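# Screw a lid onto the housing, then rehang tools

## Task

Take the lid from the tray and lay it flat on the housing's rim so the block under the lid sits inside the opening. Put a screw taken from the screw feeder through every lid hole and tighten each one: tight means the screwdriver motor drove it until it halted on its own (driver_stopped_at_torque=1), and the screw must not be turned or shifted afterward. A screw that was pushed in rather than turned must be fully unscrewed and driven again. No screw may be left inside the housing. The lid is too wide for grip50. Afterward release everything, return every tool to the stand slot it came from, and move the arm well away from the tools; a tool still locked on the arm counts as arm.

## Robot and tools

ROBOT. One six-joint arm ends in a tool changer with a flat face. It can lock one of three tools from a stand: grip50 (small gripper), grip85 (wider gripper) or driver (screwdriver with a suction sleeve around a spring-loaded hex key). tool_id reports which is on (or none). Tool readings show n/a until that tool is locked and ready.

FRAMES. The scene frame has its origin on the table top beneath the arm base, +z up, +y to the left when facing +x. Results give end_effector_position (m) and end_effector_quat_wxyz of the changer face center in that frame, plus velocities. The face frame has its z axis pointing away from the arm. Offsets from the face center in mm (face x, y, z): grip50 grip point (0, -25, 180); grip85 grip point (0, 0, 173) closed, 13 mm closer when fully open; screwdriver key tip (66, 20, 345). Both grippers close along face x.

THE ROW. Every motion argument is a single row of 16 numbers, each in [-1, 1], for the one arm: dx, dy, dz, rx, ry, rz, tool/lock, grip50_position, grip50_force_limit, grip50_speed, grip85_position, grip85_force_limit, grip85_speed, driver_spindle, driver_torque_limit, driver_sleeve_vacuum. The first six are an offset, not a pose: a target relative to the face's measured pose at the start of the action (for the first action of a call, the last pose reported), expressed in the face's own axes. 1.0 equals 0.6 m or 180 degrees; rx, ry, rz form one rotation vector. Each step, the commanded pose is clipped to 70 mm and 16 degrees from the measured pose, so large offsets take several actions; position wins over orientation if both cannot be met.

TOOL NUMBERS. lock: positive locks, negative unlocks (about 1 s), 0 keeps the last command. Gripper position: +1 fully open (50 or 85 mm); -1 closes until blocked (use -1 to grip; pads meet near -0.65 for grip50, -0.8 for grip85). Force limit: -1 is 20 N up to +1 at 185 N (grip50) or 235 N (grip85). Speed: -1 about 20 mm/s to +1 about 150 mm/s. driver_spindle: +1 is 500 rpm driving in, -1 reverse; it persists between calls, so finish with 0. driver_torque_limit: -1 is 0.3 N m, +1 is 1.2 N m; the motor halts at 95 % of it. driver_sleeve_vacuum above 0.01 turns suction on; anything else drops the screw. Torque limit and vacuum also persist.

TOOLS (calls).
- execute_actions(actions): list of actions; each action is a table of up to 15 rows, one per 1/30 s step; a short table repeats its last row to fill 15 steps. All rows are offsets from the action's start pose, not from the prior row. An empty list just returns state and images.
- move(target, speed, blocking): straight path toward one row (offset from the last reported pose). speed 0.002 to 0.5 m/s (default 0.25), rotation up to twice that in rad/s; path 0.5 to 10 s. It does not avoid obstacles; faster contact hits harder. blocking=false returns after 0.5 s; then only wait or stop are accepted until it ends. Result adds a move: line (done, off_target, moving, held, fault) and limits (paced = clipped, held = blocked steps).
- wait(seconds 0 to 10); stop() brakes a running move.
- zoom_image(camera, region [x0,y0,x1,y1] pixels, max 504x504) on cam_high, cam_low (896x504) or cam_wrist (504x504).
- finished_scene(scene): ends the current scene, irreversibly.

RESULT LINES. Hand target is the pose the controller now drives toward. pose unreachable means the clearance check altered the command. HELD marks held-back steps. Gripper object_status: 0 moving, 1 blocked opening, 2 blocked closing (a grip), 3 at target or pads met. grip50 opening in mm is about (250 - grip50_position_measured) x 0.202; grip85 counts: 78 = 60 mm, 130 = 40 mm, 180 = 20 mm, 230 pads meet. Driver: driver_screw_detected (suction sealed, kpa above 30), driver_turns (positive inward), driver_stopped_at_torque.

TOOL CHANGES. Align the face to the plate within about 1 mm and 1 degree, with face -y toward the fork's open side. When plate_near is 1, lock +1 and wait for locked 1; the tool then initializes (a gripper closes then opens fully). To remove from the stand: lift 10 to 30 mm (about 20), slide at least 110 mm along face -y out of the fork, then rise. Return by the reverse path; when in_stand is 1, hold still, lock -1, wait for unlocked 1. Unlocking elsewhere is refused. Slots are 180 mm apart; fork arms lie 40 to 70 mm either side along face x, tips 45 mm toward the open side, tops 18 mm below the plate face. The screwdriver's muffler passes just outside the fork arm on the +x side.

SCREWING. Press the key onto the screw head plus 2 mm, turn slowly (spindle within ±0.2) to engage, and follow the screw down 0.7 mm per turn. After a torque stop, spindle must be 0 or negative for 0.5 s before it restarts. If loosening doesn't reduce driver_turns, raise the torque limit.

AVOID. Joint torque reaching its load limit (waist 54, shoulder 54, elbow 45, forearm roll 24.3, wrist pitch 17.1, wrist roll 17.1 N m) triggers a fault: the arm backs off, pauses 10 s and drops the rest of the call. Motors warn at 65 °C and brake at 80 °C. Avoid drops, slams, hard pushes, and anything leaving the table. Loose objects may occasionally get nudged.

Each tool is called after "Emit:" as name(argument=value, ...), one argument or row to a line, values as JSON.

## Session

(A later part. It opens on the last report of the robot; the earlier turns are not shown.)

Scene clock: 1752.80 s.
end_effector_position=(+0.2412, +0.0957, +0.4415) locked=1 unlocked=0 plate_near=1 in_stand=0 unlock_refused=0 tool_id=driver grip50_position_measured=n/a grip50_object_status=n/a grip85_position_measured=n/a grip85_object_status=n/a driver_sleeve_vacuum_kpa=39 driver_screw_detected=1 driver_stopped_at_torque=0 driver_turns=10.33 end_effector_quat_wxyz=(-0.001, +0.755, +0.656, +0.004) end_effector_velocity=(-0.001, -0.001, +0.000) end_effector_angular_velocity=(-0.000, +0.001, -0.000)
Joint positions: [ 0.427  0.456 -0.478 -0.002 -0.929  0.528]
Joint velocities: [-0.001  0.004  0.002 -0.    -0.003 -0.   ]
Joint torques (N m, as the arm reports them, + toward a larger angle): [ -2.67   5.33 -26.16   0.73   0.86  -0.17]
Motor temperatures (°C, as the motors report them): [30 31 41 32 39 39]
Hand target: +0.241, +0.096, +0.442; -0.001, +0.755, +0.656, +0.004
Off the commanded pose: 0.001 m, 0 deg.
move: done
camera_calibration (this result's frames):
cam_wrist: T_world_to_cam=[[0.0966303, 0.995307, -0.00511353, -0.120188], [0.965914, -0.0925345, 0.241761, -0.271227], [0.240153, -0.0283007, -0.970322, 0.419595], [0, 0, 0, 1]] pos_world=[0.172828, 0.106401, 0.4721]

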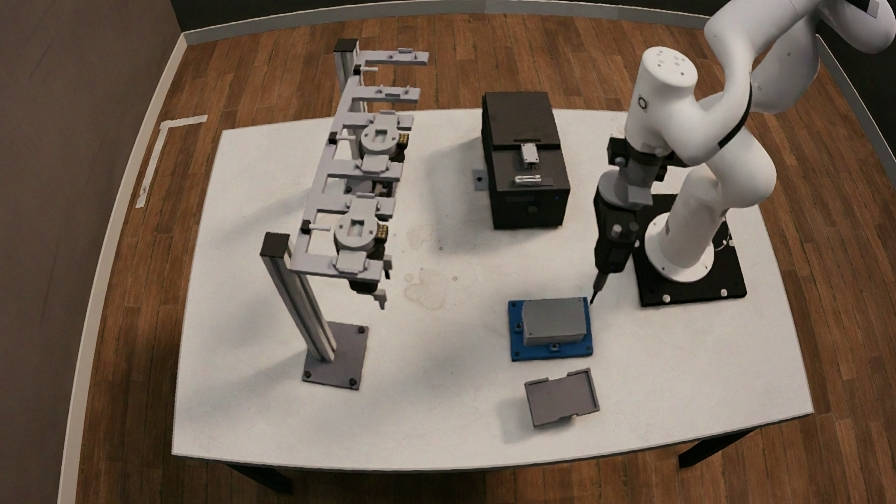

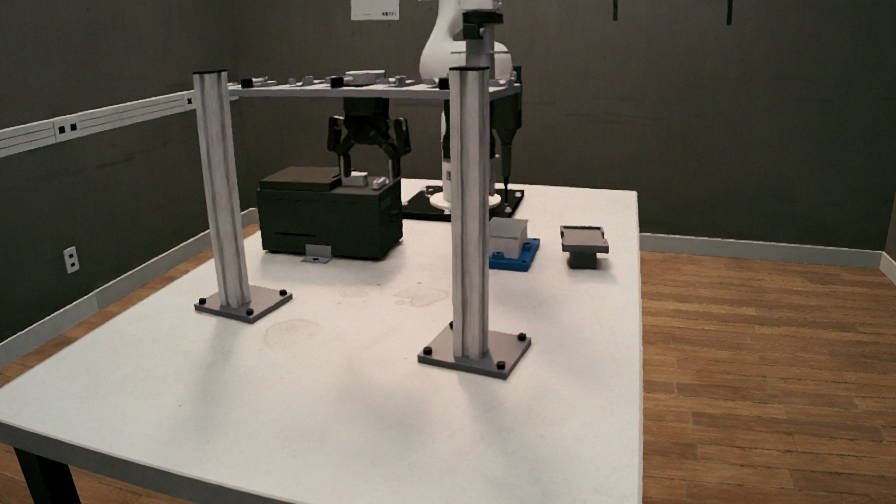

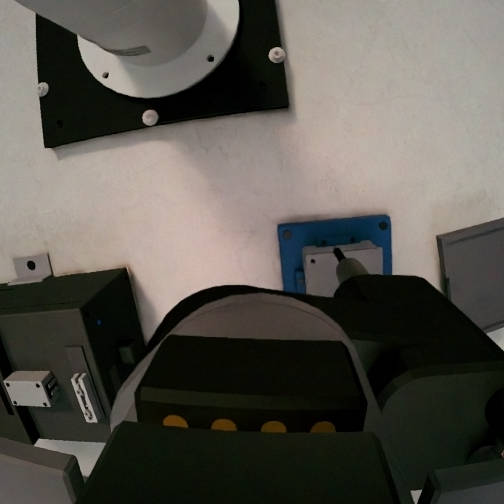

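Emit:
execute_actions(
  actions=[],
)

Scene clock: 1788.50 s.
end_effector_position=(+0.2410, +0.0956, +0.4415) locked=1 unlocked=0 plate_near=1 in_stand=0 unlock_refused=0 tool_id=driver grip50_position_measured=n/a grip50_object_status=n/a grip85_position_measured=n/a grip85_object_status=n/a driver_sleeve_vacuum_kpa=39 driver_screw_detected=1 driver_stopped_at_torque=0 driver_turns=10.33 end_effector_quat_wxyz=(-0.001, +0.755, +0.656, +0.004) end_effector_velocity=(-0.000, -0.000, -0.000) end_effector_angular_velocity=(-0.001, +0.002, +0.000)
Joint positions: [ 0.427  0.456 -0.477 -0.002 -0.93   0.528]
Joint velocities: [ 0.    -0.     0.    -0.001 -0.002  0.   ]
Joint torques (N m, as the arm reports them, + toward a larger angle): [ -1.67   5.51 -26.33   0.75   0.83  -0.25]
Motor temperatures (°C, as the motors report them): [30 31 42 32 39 39]
Hand target: +0.241, +0.096, +0.442; -0.001, +0.755, +0.656, +0.004
Off the commanded pose: 0.000 m, 0 deg.
camera_calibration (this result's frames):
cam_wrist: T_world_to_cam=[[0.0965998, 0.995309, -0.0053337, -0.11997], [0.966018, -0.0924635, 0.24137, -0.270875], [0.239745, -0.0284687, -0.970419, 0.419772], [0, 0, 0, 1]] pos_world=[0.172621, 0.106312, 0.472096]

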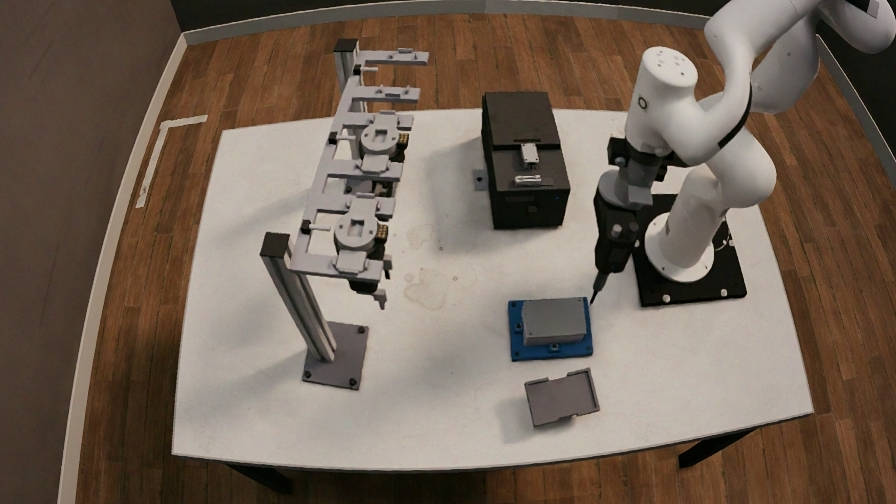

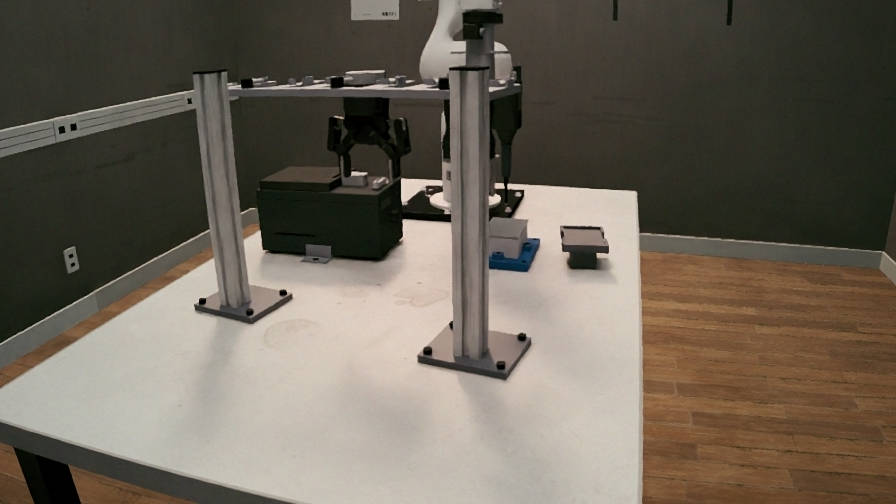

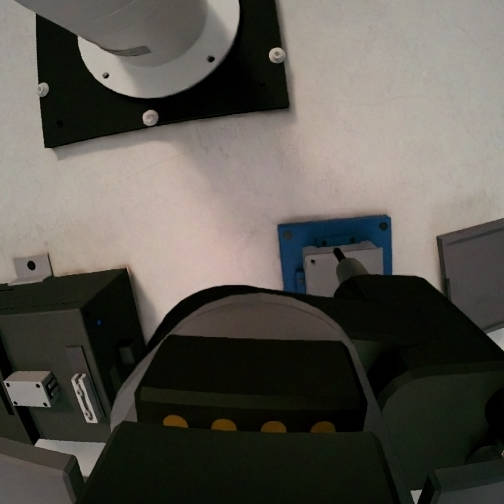

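Emit:
zoom_image(
  camera="cam_wrist",
  region=[280, 200, 400, 300],
)

Emit:
zoom_image(
  camera="cam_high",
  region=[490, 270, 620, 370],
)

Region (280, 200, 400, 300) of cam_wrist's 504x504 image, scaled by 4.200, with more detail than that image has.

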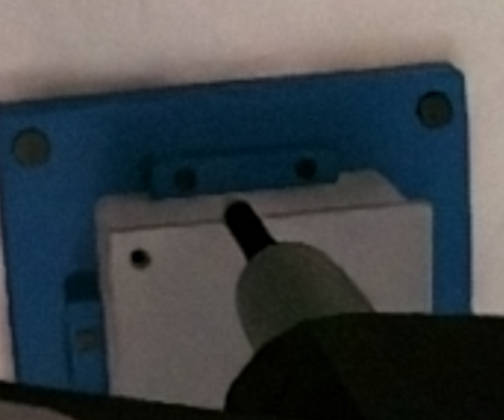

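Region (490, 270, 620, 370) of cam_high's 896x504 image, scaled by 3.877, with more detail than that image has; it fills the top 388 rows of this view, and the rest is white.

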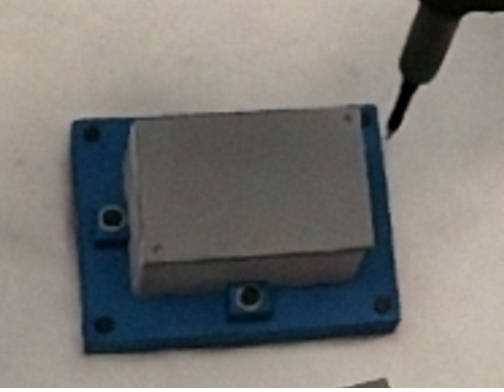

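Emit:
move(
  target=[-0.0006,-0.0033,0.027,0,0,0,0,0,0,0,0,0,0,0,0,1],
  speed=0.02,
)

Emit:
zoom_image(
  camera="cam_wrist",
  region=[280, 200, 400, 300],
)

Emit:
zoom_image(
  camera="cam_low",
  region=[470, 170, 560, 260],
)

Scene clock: 1837.23 s.
end_effector_position=(+0.2390, +0.0956, +0.4254) locked=1 unlocked=0 plate_near=1 in_stand=0 unlock_refused=0 tool_id=driver grip50_position_measured=n/a grip50_object_status=n/a grip85_position_measured=n/a grip85_object_status=n/a driver_sleeve_vacuum_kpa=39 driver_screw_detected=1 driver_stopped_at_torque=0 driver_turns=10.33 end_effector_quat_wxyz=(-0.001, +0.755, +0.656, +0.004) end_effector_velocity=(+0.000, +0.000, -0.001) end_effector_angular_velocity=(+0.001, -0.001, -0.000)
Joint positions: [ 0.429  0.444 -0.447 -0.002 -0.887  0.53 ]
Joint velocities: [ 0.    -0.001  0.     0.     0.003  0.001]
Joint torques (N m, as the arm reports them, + toward a larger angle): [ -2.7    7.08 -26.21   0.58   0.89  -0.28]
Motor temperatures (°C, as the motors report them): [30 30 42 32 39 39]
Hand target: +0.239, +0.096, +0.425; -0.001, +0.755, +0.656, +0.004
Off the commanded pose: 0.000 m, 0 deg.
move: done
camera_calibration (this result's frames):
cam_wrist: T_world_to_cam=[[0.0966567, 0.995303, -0.00535755, -0.119866], [0.966004, -0.092512, 0.241407, -0.26513], [0.239777, -0.028509, -0.970409, 0.40457], [0, 0, 0, 1]] pos_world=[0.170696, 0.106309, 0.455961]

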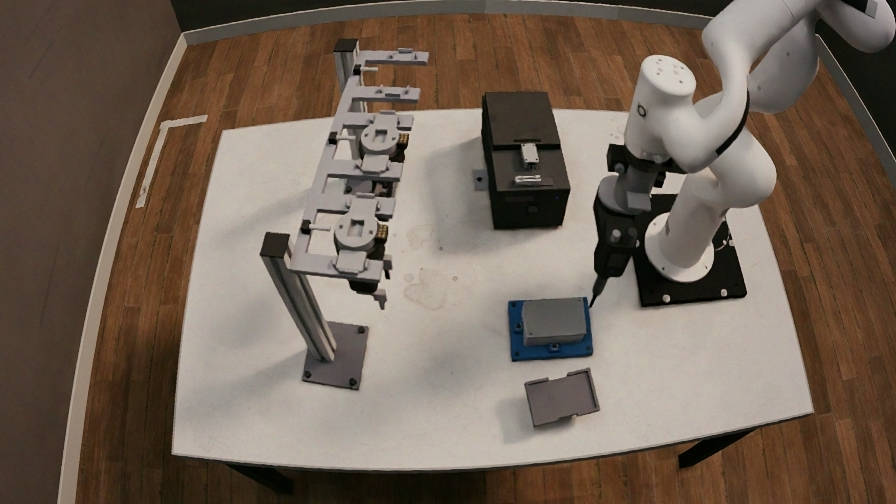

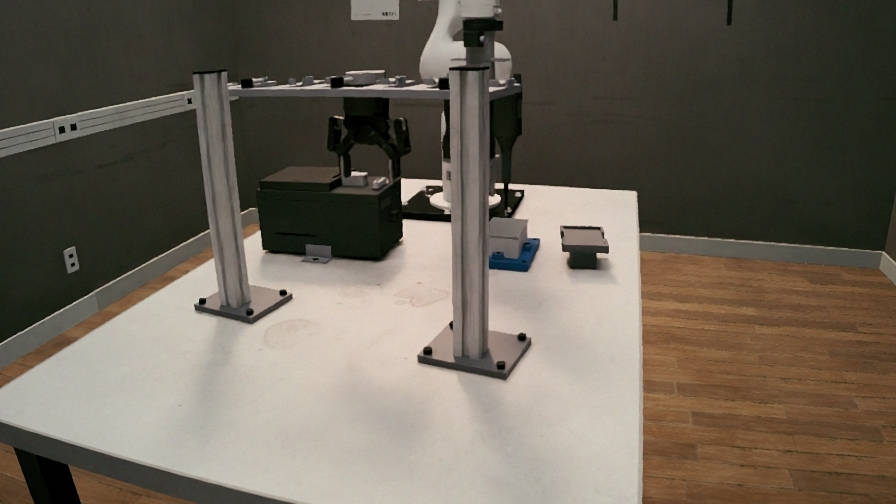

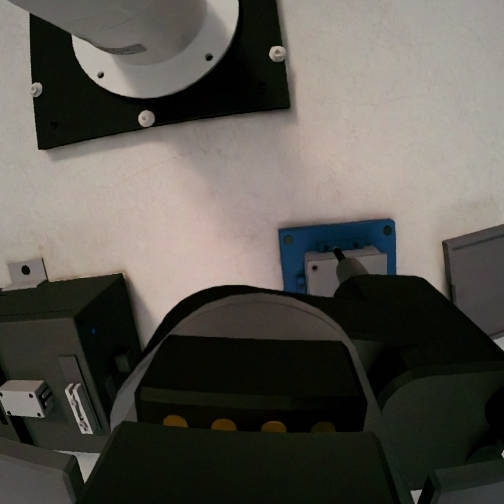

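Region (280, 200, 400, 300) of cam_wrist's 504x504 image, scaled by 4.200, with more detail than that image has.

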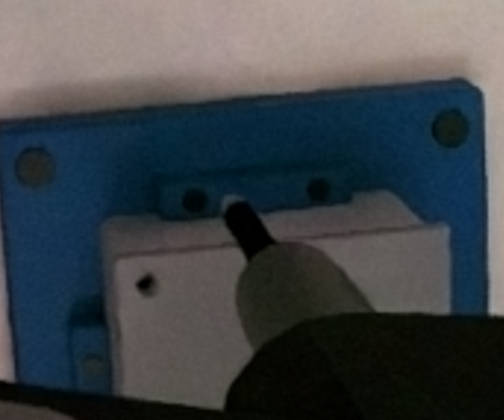

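Region (470, 170, 560, 260) of cam_low's 896x504 image, scaled by 5.600, with more detail than that image has.

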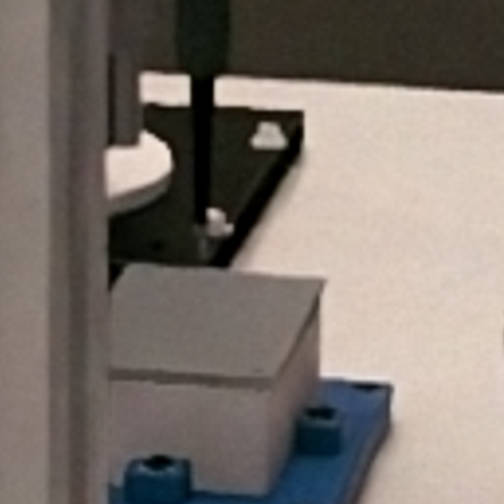

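Emit:
move(
  target=[0,0,0.0423,0,0,0,0,0,0,0,0,0,0,0,0,1],
  speed=0.01,
)

Emit:
zoom_image(
  camera="cam_wrist",
  region=[280, 200, 400, 300],
)

Emit:
zoom_image(
  camera="cam_low",
  region=[470, 170, 560, 260],
)

Scene clock: 1859.00 s.
end_effector_position=(+0.2391, +0.0957, +0.4000) locked=1 unlocked=0 plate_near=1 in_stand=0 unlock_refused=0 tool_id=driver grip50_position_measured=n/a grip50_object_status=n/a grip85_position_measured=n/a grip85_object_status=n/a driver_sleeve_vacuum_kpa=39 driver_screw_detected=1 driver_stopped_at_torque=0 driver_turns=10.33 end_effector_quat_wxyz=(-0.001, +0.755, +0.656, +0.004) end_effector_velocity=(+0.001, +0.000, -0.000) end_effector_angular_velocity=(+0.001, -0.004, -0.000)
Joint positions: [ 0.429  0.409 -0.408 -0.002 -0.813  0.53 ]
Joint velocities: [-0.    -0.001  0.    -0.     0.006  0.   ]
Joint torques (N m, as the arm reports them, + toward a larger angle): [ -2.47   8.1  -25.48   0.41   0.88  -0.32]
Motor temperatures (°C, as the motors report them): [30 30 42 32 39 39]
Hand target: +0.239, +0.096, +0.400; -0.001, +0.755, +0.656, +0.004
Off the commanded pose: 0.000 m, 0 deg.
move: done
camera_calibration (this result's frames):
cam_wrist: T_world_to_cam=[[0.0967492, 0.995294, -0.0054541, -0.120093], [0.965999, -0.0925787, 0.2414, -0.259096], [0.239759, -0.028624, -0.97041, 0.379979], [0, 0, 0, 1]] pos_world=[0.170802, 0.106418, 0.430627]

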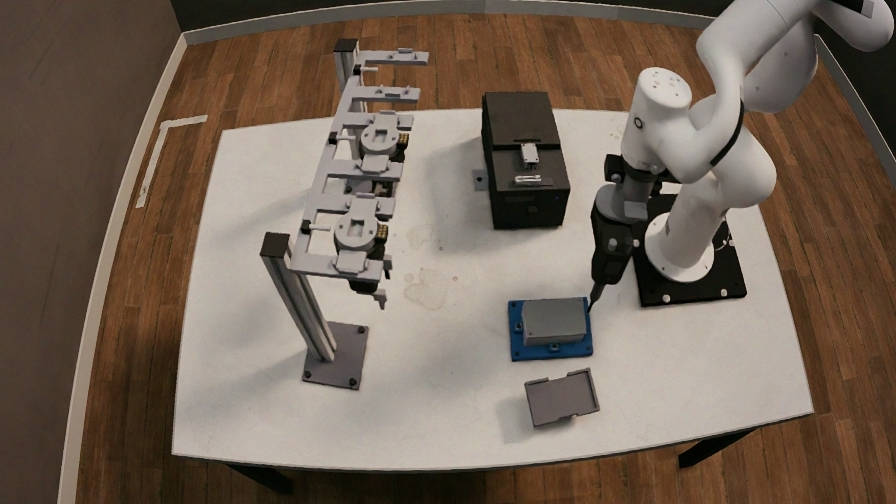

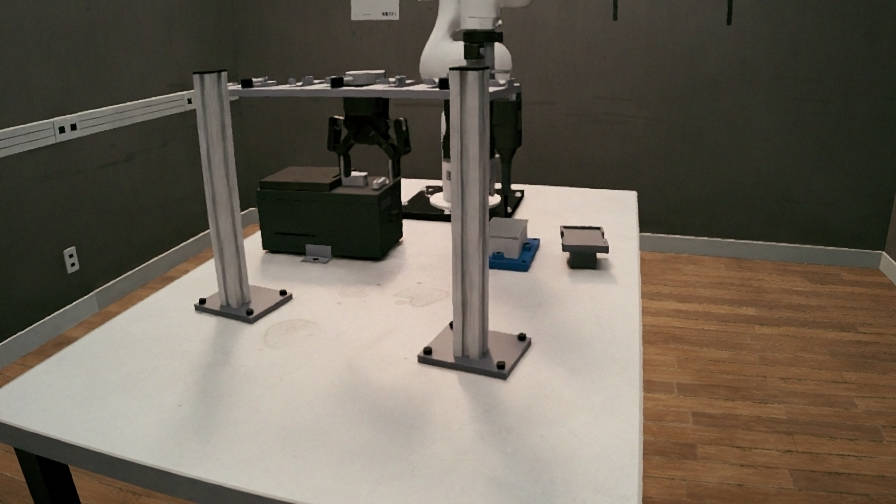

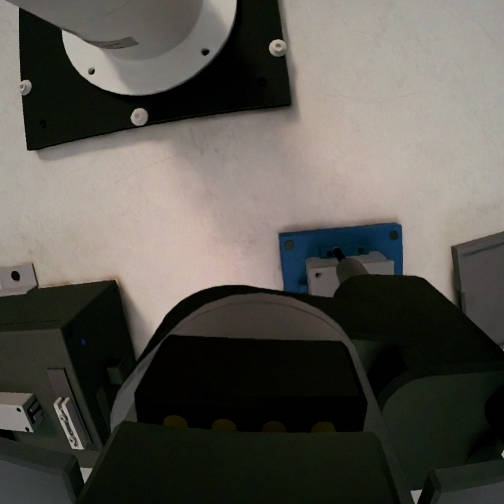

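Region (280, 200, 400, 300) of cam_wrist's 504x504 image, scaled by 4.200, with more detail than that image has.

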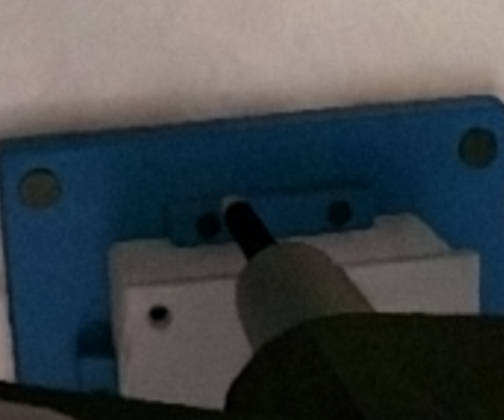

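Region (470, 170, 560, 260) of cam_low's 896x504 image, scaled by 5.600, with more detail than that image has.

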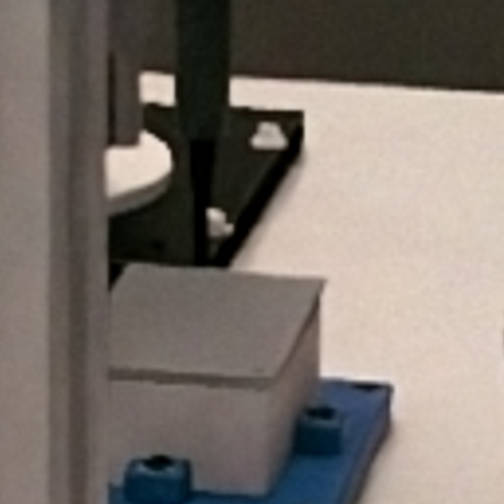

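Emit:
move(
  target=[0,0.015,0,0,0,0,0,0,0,0,0,0,0,0,0,1],
  speed=0.01,
)

Emit:
zoom_image(
  camera="cam_wrist",
  region=[280, 200, 400, 300],
)

Scene clock: 1876.70 s.
end_effector_position=(+0.2480, +0.0944, +0.4001) locked=1 unlocked=0 plate_near=1 in_stand=0 unlock_refused=0 tool_id=driver grip50_position_measured=n/a grip50_object_status=n/a grip85_position_measured=n/a grip85_object_status=n/a driver_sleeve_vacuum_kpa=39 driver_screw_detected=1 driver_stopped_at_torque=0 driver_turns=10.33 end_effector_quat_wxyz=(-0.001, +0.755, +0.656, +0.004) end_effector_velocity=(+0.003, +0.001, +0.001) end_effector_angular_velocity=(+0.004, -0.011, -0.002)
Joint positions: [ 0.412  0.383 -0.425 -0.002 -0.804  0.514]
Joint velocities: [-0.002 -0.002 -0.004  0.     0.009 -0.   ]
Joint torques (N m, as the arm reports them, + toward a larger angle): [ -1.47   8.68 -24.84   0.64   0.84  -0.23]
Motor temperatures (°C, as the motors report them): [30 30 42 32 39 39]
Hand target: +0.248, +0.094, +0.400; -0.001, +0.755, +0.656, +0.004
Off the commanded pose: 0.000 m, 0 deg.
move: done
camera_calibration (this result's frames):
cam_wrist: T_world_to_cam=[[0.0967785, 0.995291, -0.00548606, -0.119685], [0.965985, -0.092598, 0.24145, -0.267792], [0.239804, -0.0286666, -0.970398, 0.377822], [0, 0, 0, 1]] pos_world=[0.179663, 0.105156, 0.430639]

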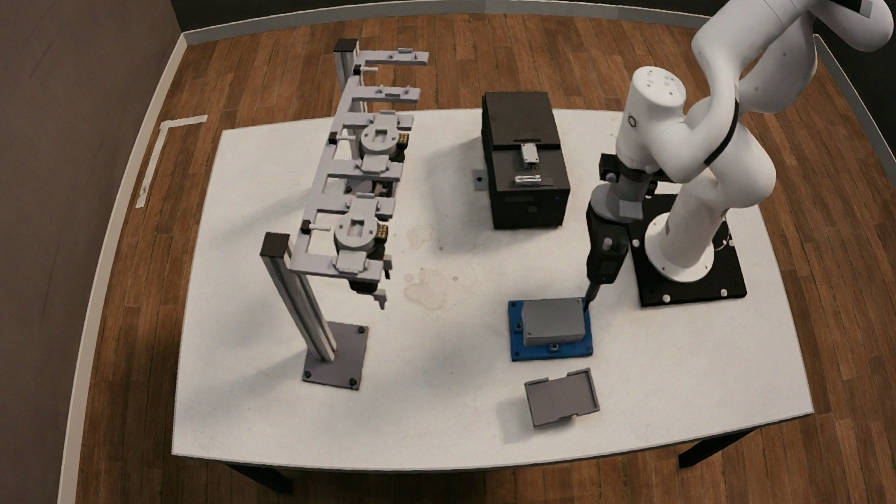

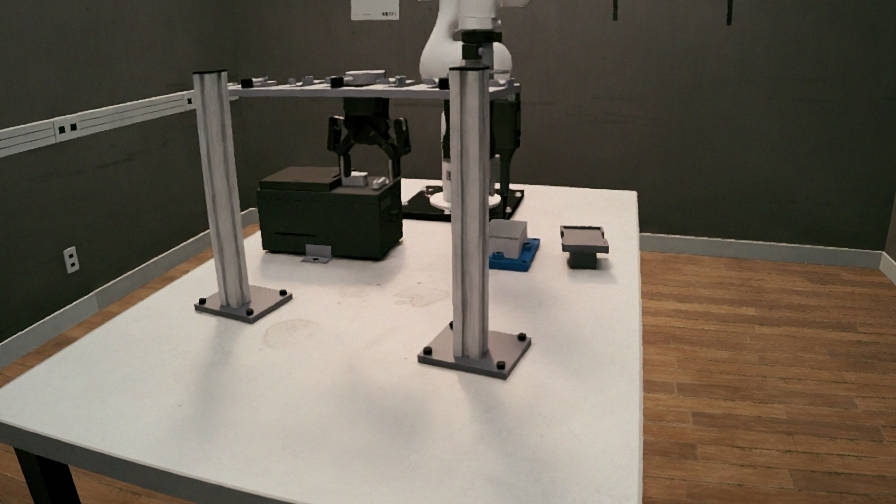

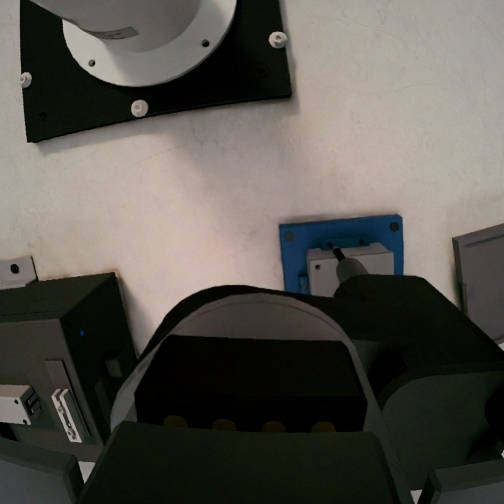

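Region (280, 200, 400, 300) of cam_wrist's 504x504 image, scaled by 4.200, with more detail than that image has.

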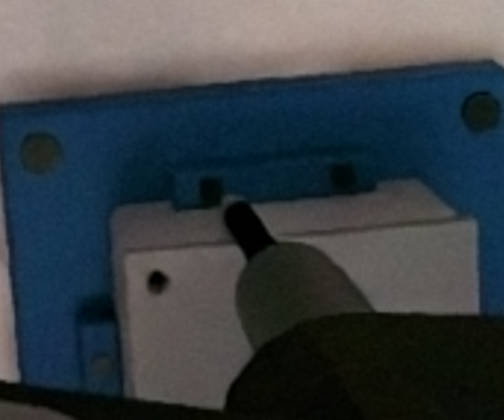

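Emit:
execute_actions(
  actions=[
    [[0,0.00167,0,0,0,0,0,0,0,0,0,0,0,0,0,1]],
    [[0,0.00167,0,0,0,0,0,0,0,0,0,0,0,0,0,1]],
    [[0,0.001,0,0,0,0,0,0,0,0,0,0,0,0,0,1]],
  ],
)

Emit:
zoom_image(
  camera="cam_wrist",
  region=[280, 200, 400, 300],
)

Scene clock: 1887.27 s.
end_effector_position=(+0.2503, +0.0940, +0.4000) locked=1 unlocked=0 plate_near=1 in_stand=0 unlock_refused=0 tool_id=driver grip50_position_measured=n/a grip50_object_status=n/a grip85_position_measured=n/a grip85_object_status=n/a driver_sleeve_vacuum_kpa=40 driver_screw_detected=1 driver_stopped_at_torque=0 driver_turns=10.33 end_effector_quat_wxyz=(-0.001, +0.755, +0.656, +0.003) end_effector_velocity=(-0.000, -0.000, -0.000) end_effector_angular_velocity=(-0.000, +0.000, -0.001)
Joint positions: [ 0.407  0.375 -0.429 -0.002 -0.802  0.509]
Joint velocities: [-0.001  0.     0.     0.    -0.    -0.   ]
Joint torques (N m, as the arm reports them, + toward a larger angle): [ -3.1    9.57 -26.53  -0.49   2.96   0.12]
Motor temperatures (°C, as the motors report them): [30 30 42 32 39 39]
Hand target: +0.250, +0.094, +0.400; -0.001, +0.755, +0.656, +0.003
Off the commanded pose: 0.000 m, 0 deg.
Step readings (end_effector_position; steps 1 to 15: 1st action; 16 to 30: 2nd action; 31 to 45: 3rd action):
0: (+0.2480, +0.0944, +0.4001)
1: (+0.2481, +0.0944, +0.4001)
2: (+0.2482, +0.0944, +0.4001)
4: (+0.2487, +0.0943, +0.4001)
8: (+0.2490, +0.0943, +0.4001)
15: (+0.2490, +0.0943, +0.4001)
16: (+0.2490, +0.0943, +0.4001)
17: (+0.2491, +0.0942, +0.4001)
19: (+0.2495, +0.0942, +0.4000)
23: (+0.2497, +0.0941, +0.4000)
30: (+0.2498, +0.0941, +0.4000)
31: (+0.2498, +0.0941, +0.4000)
32: (+0.2499, +0.0941, +0.4000)
34: (+0.2501, +0.0940, +0.4000)
38: (+0.2503, +0.0940, +0.3999)
45: end_effector_position above
camera_calibration (this result's frames):
cam_wrist: T_world_to_cam=[[0.0966105, 0.995304, -0.00608545, -0.119192], [0.966332, -0.0923299, 0.240163, -0.269634], [0.238473, -0.0290828, -0.970714, 0.377652], [0, 0, 0, 1]] pos_world=[0.182012, 0.10472, 0.430623]

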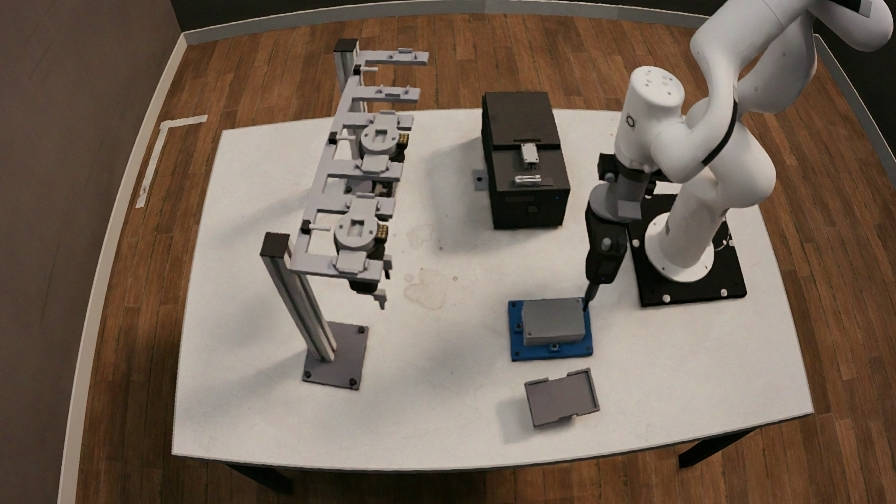

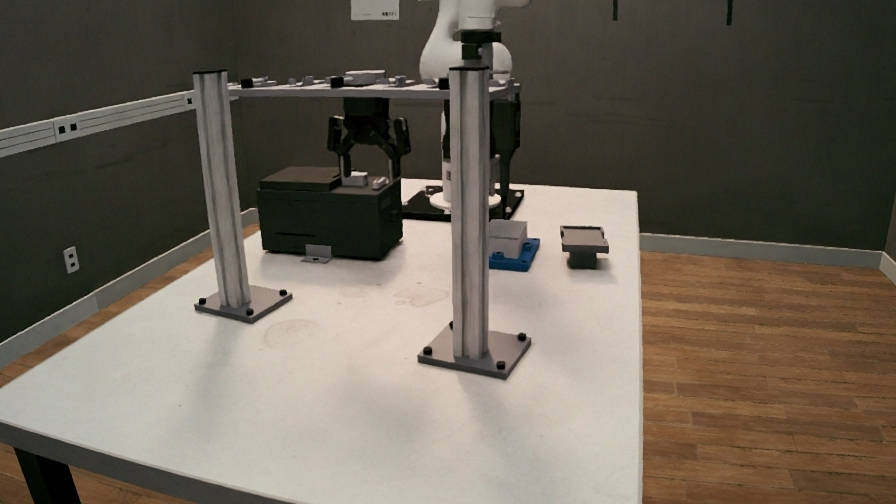

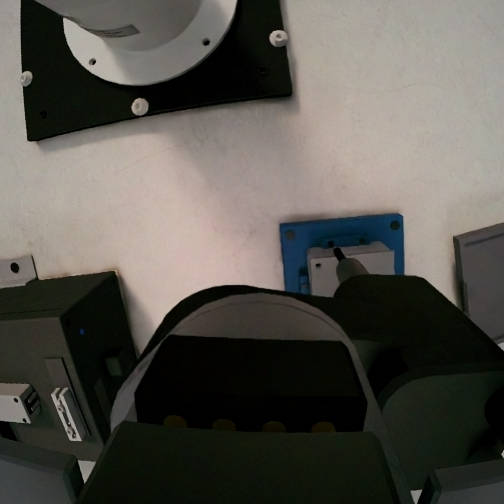

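Region (280, 200, 400, 300) of cam_wrist's 504x504 image, scaled by 4.200, with more detail than that image has.

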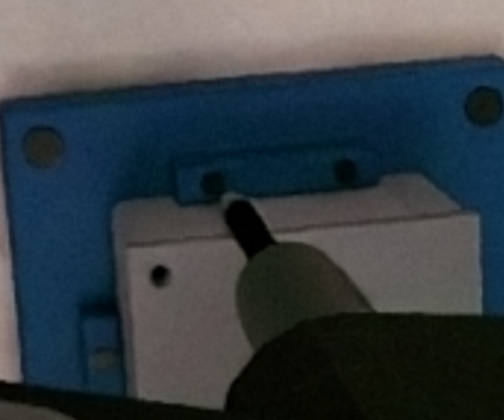

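Emit:
execute_actions(
  actions=[
    [[0,-0.002,0,0,0,0,0,0,0,0,0,0,0,0,0,1]],
    [[0,0,-0.0075,0,0,0,0,0,0,0,0,0,0,0,0,1]],
    [[0,0.0015,0,0,0,0,0,0,0,0,0,0,0,0,0,1]],
  ],
)

Emit:
zoom_image(
  camera="cam_wrist",
  region=[280, 200, 400, 300],
)

Scene clock: 1938.27 s.
end_effector_position=(+0.2501, +0.0941, +0.4045) locked=1 unlocked=0 plate_near=1 in_stand=0 unlock_refused=0 tool_id=driver grip50_position_measured=n/a grip50_object_status=n/a grip85_position_measured=n/a grip85_object_status=n/a driver_sleeve_vacuum_kpa=32 driver_screw_detected=1 driver_stopped_at_torque=0 driver_turns=10.33 end_effector_quat_wxyz=(-0.001, +0.755, +0.656, +0.004) end_effector_velocity=(+0.000, -0.000, +0.000) end_effector_angular_velocity=(-0.000, -0.000, -0.000)
Joint positions: [ 0.408  0.383 -0.436 -0.002 -0.815  0.509]
Joint velocities: [-0.001 -0.001 -0.    -0.001 -0.     0.   ]
Joint torques (N m, as the arm reports them, + toward a larger angle): [ -3.26   7.72 -27.03  -0.59   3.11   0.14]
Motor temperatures (°C, as the motors report them): [30 30 42 32 40 39]
Hand target: +0.250, +0.094, +0.405; -0.001, +0.755, +0.656, +0.004
Off the commanded pose: 0.000 m, 0 deg.
Step readings (end_effector_position; steps 1 to 15: 1st action; 16 to 30: 2nd action; 31 to 45: 3rd action):
0: (+0.2504, +0.0940, +0.4000)
1: (+0.2504, +0.0940, +0.4000)
2: (+0.2502, +0.0940, +0.4000)
4: (+0.2498, +0.0941, +0.4000)
8: (+0.2495, +0.0942, +0.4001)
15: (+0.2494, +0.0942, +0.4001)
16: (+0.2494, +0.0942, +0.4001)
17: (+0.2493, +0.0942, +0.4006)
19: (+0.2494, +0.0943, +0.4030)
23: (+0.2494, +0.0942, +0.4045)
30: (+0.2494, +0.0942, +0.4046)
31: (+0.2494, +0.0942, +0.4046)
32: (+0.2495, +0.0942, +0.4046)
34: (+0.2499, +0.0941, +0.4046)
38: (+0.2501, +0.0941, +0.4045)
45: end_effector_position above
camera_calibration (this result's frames):
cam_wrist: T_world_to_cam=[[0.0966593, 0.995301, -0.00568077, -0.119408], [0.966146, -0.0924532, 0.24086, -0.270792], [0.239203, -0.0287698, -0.970543, 0.381866], [0, 0, 0, 1]] pos_world=[0.181823, 0.104797, 0.435162]

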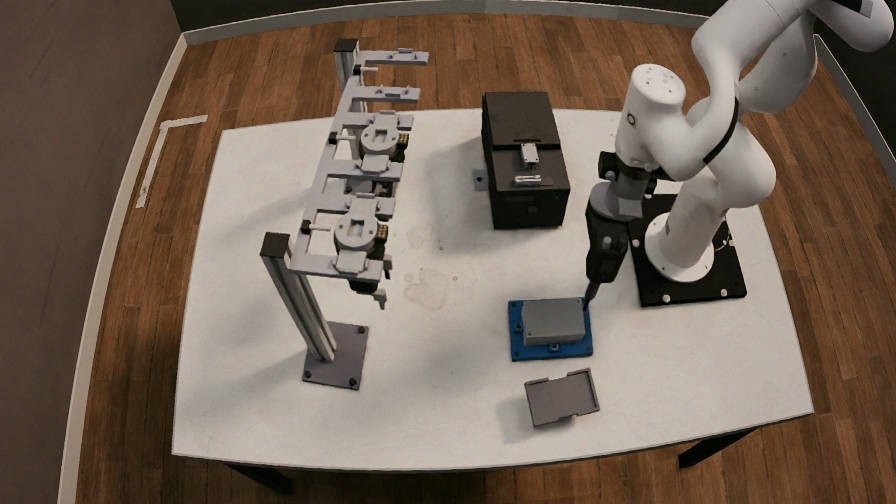

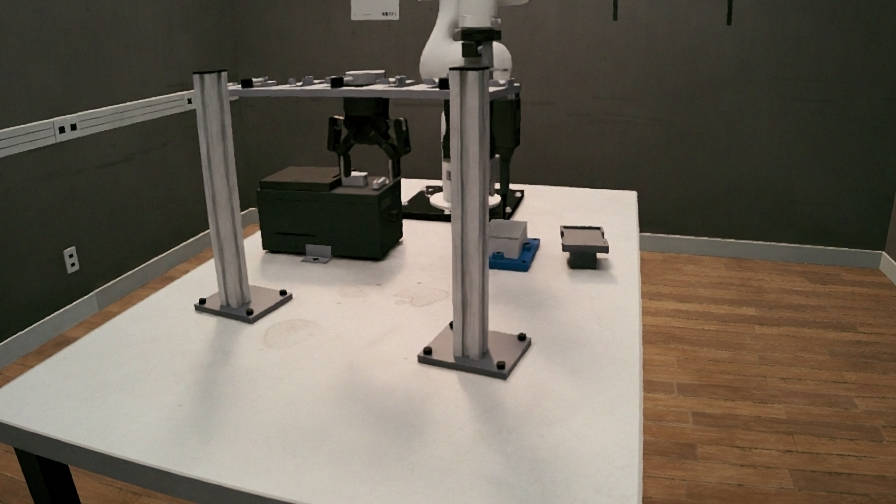

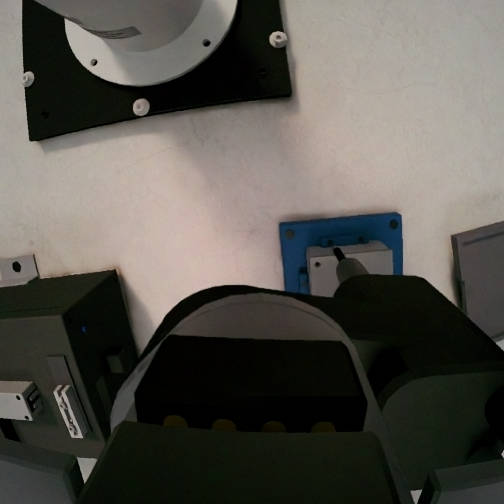

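Region (280, 200, 400, 300) of cam_wrist's 504x504 image, scaled by 4.200, with more detail than that image has.

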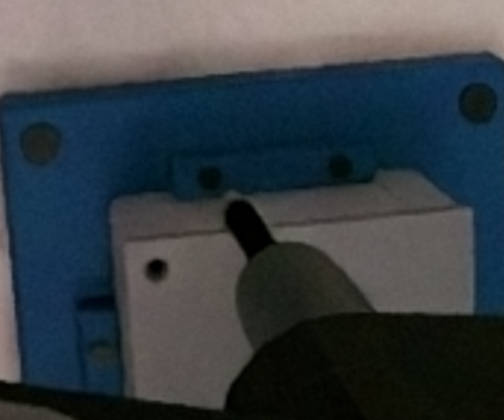

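Emit:
execute_actions(
  actions=[
    [[0,-0.002,0,0,0,0,0,0,0,0,0,0,0,0,0,1]],
    [[0,0,0.0075,0,0,0,0,0,0,0,0,0,0,0,0,1]],
    [[0,0.002,0,0,0,0,0,0,0,0,0,0,0,0,0,1]],
    [[0,0.001,0,0,0,0,0,0,0,0,0,0,0,0,0,1]],
  ],
)

Scene clock: 1981.27 s.
end_effector_position=(+0.2507, +0.0940, +0.4001) locked=1 unlocked=0 plate_near=1 in_stand=0 unlock_refused=0 tool_id=driver grip50_position_measured=n/a grip50_object_status=n/a grip85_position_measured=n/a grip85_object_status=n/a driver_sleeve_vacuum_kpa=39 driver_screw_detected=1 driver_stopped_at_torque=0 driver_turns=10.33 end_effector_quat_wxyz=(-0.001, +0.755, +0.656, +0.003) end_effector_velocity=(+0.000, -0.000, +0.000) end_effector_angular_velocity=(+0.001, -0.001, -0.001)
Joint positions: [ 0.407  0.374 -0.43  -0.002 -0.802  0.508]
Joint velocities: [-0.001  0.001 -0.001  0.001  0.    -0.   ]
Joint torques (N m, as the arm reports them, + toward a larger angle): [ -4.55  10.12 -27.44  -1.12   4.71   0.48]
Motor temperatures (°C, as the motors report them): [30 30 42 32 40 39]
Hand target: +0.251, +0.094, +0.400; -0.001, +0.755, +0.656, +0.004
Off the commanded pose: 0.000 m, 0 deg.
Step readings (end_effector_position; steps 1 to 15: 1st action; 16 to 30: 2nd action; 31 to 45: 3rd action; 46 to 60: 4th action):
0: (+0.2503, +0.0941, +0.4046)
1: (+0.2503, +0.0941, +0.4046)
2: (+0.2501, +0.0941, +0.4046)
4: (+0.2496, +0.0942, +0.4046)
8: (+0.2493, +0.0943, +0.4046)
15: (+0.2492, +0.0943, +0.4047)
16: (+0.2492, +0.0943, +0.4047)
17: (+0.2493, +0.0944, +0.4042)
19: (+0.2492, +0.0943, +0.4019)
23: (+0.2492, +0.0943, +0.4003)
30: (+0.2492, +0.0943, +0.4002)
31: (+0.2492, +0.0943, +0.4002)
32: (+0.2494, +0.0943, +0.4002)
34: (+0.2499, +0.0942, +0.4002)
38: (+0.2501, +0.0941, +0.4001)
45: (+0.2502, +0.0941, +0.4001)
46: (+0.2502, +0.0941, +0.4001)
47: (+0.2503, +0.0941, +0.4001)
49: (+0.2505, +0.0941, +0.4001)
53: (+0.2507, +0.0940, +0.4001)
60: end_effector_position above
camera_calibration (this result's frames):
cam_wrist: T_world_to_cam=[[0.0966123, 0.995306, -0.00569696, -0.119422], [0.966197, -0.0924093, 0.240672, -0.270226], [0.239016, -0.0287563, -0.97059, 0.377466], [0, 0, 0, 1]] pos_world=[0.182409, 0.104745, 0.43072]

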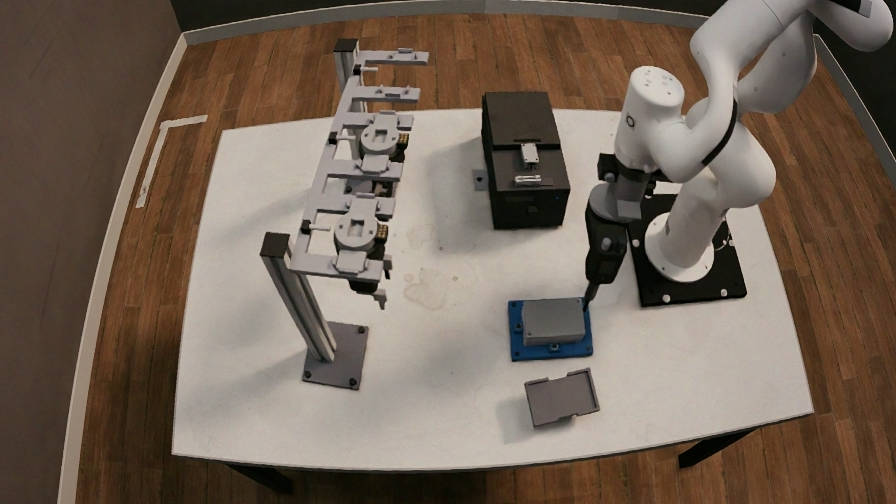

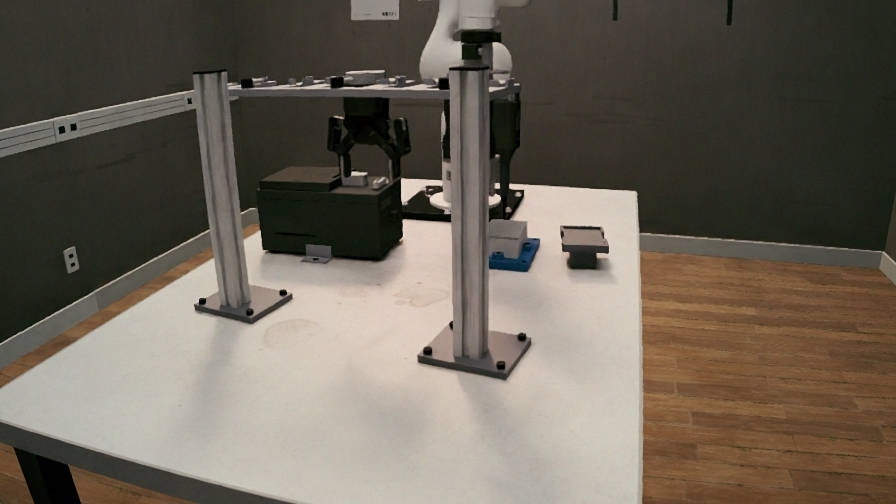

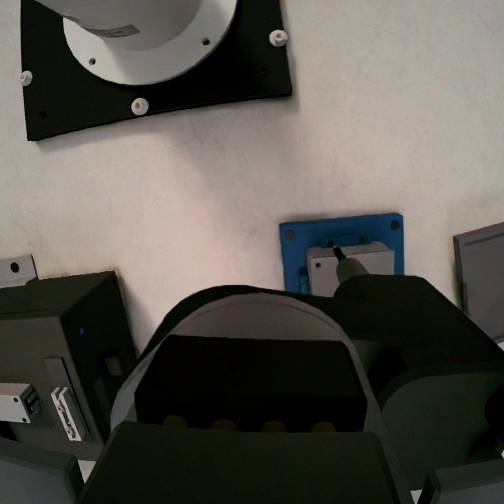

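Emit:
execute_actions(
  actions=[
    [[0,-0.003,0,0,0,0,0,0,0,0,0,0,0,0,0,1]],
    [[0,0,-0.0107,0,0,0,0,0,0,0,0,0,0,0,0,1]],
    [[0,0.002,0,0,0,0,0,0,0,0,0,0,0,0,0,1]],
    [[0,0.001,0,0,0,0,0,0,0,0,0,0,0,0,0,1]],
  ],
)

Emit:
zoom_image(
  camera="cam_wrist",
  region=[280, 200, 400, 300],
)

Scene clock: 2007.40 s.
end_effector_position=(+0.2508, +0.0941, +0.4066) locked=1 unlocked=0 plate_near=1 in_stand=0 unlock_refused=0 tool_id=driver grip50_position_measured=n/a grip50_object_status=n/a grip85_position_measured=n/a grip85_object_status=n/a driver_sleeve_vacuum_kpa=39 driver_screw_detected=1 driver_stopped_at_torque=0 driver_turns=10.32 end_effector_quat_wxyz=(-0.001, +0.755, +0.656, +0.004) end_effector_velocity=(+0.000, +0.000, +0.000) end_effector_angular_velocity=(-0.000, -0.000, +0.000)
Joint positions: [ 0.407  0.384 -0.44  -0.002 -0.82   0.508]
Joint velocities: [-0.    -0.    -0.001 -0.    -0.     0.   ]
Joint torques (N m, as the arm reports them, + toward a larger angle): [ -5.12  11.3  -28.8   -1.41   4.69   0.65]
Motor temperatures (°C, as the motors report them): [30 30 43 32 41 39]
Hand target: +0.251, +0.094, +0.407; -0.001, +0.755, +0.656, +0.004
Off the commanded pose: 0.000 m, 0 deg.
Step readings (end_effector_position; steps 1 to 15: 1st action; 16 to 30: 2nd action; 31 to 45: 3rd action; 46 to 60: 4th action):
0: (+0.2508, +0.0940, +0.4001)
1: (+0.2508, +0.0940, +0.4001)
2: (+0.2506, +0.0941, +0.4001)
4: (+0.2499, +0.0942, +0.4001)
8: (+0.2494, +0.0943, +0.4002)
15: (+0.2493, +0.0944, +0.4003)
16: (+0.2493, +0.0944, +0.4003)
17: (+0.2492, +0.0943, +0.4009)
19: (+0.2494, +0.0944, +0.4043)
23: (+0.2493, +0.0944, +0.4066)
30: (+0.2493, +0.0944, +0.4067)
31: (+0.2493, +0.0944, +0.4067)
32: (+0.2495, +0.0943, +0.4067)
34: (+0.2499, +0.0942, +0.4066)
38: (+0.2502, +0.0942, +0.4066)
45: (+0.2503, +0.0942, +0.4066)
46: (+0.2503, +0.0942, +0.4066)
47: (+0.2504, +0.0941, +0.4066)
49: (+0.2506, +0.0941, +0.4066)
53: (+0.2508, +0.0941, +0.4065)
60: end_effector_position above
camera_calibration (this result's frames):
cam_wrist: T_world_to_cam=[[0.0966149, 0.995308, -0.00528284, -0.119605], [0.966055, -0.0924951, 0.241211, -0.272034], [0.23959, -0.0284081, -0.970458, 0.383503], [0, 0, 0, 1]] pos_world=[0.182472, 0.104776, 0.437159]

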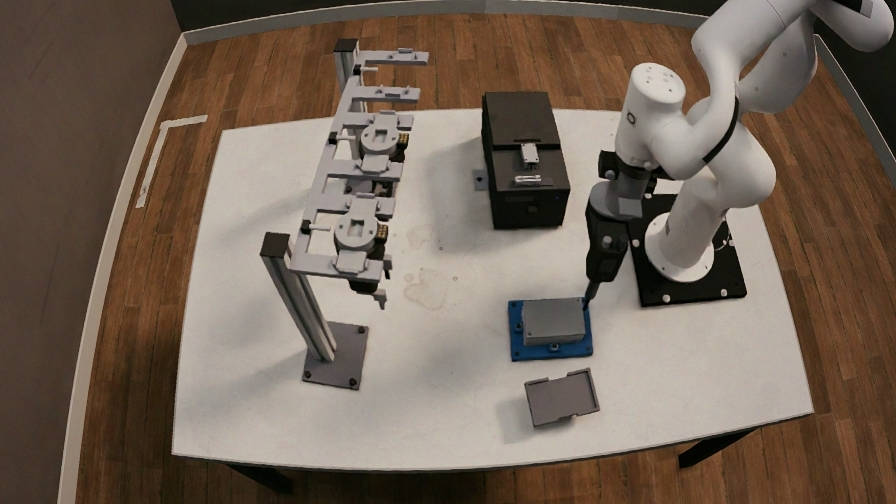

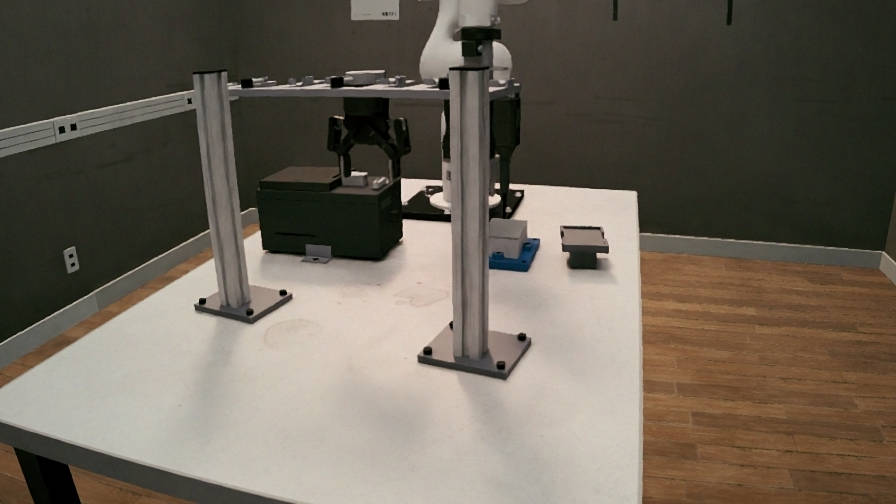

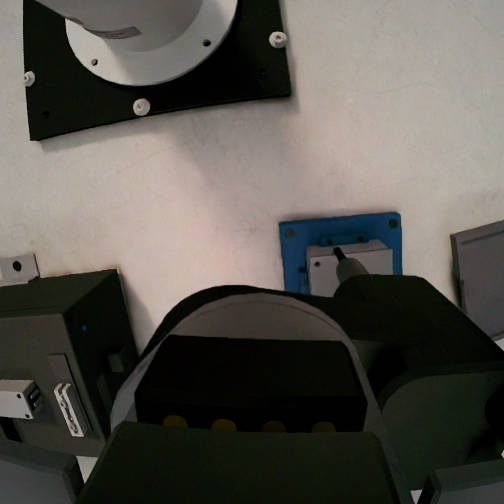

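Region (280, 200, 400, 300) of cam_wrist's 504x504 image, scaled by 4.200, with more detail than that image has.

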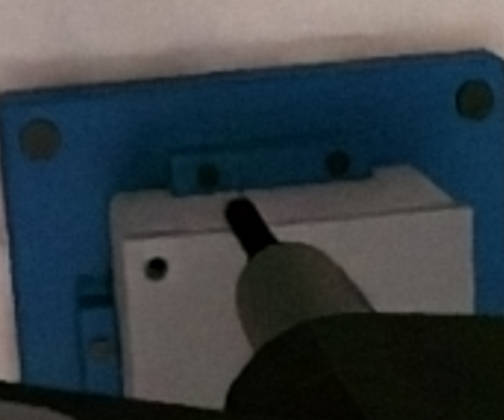

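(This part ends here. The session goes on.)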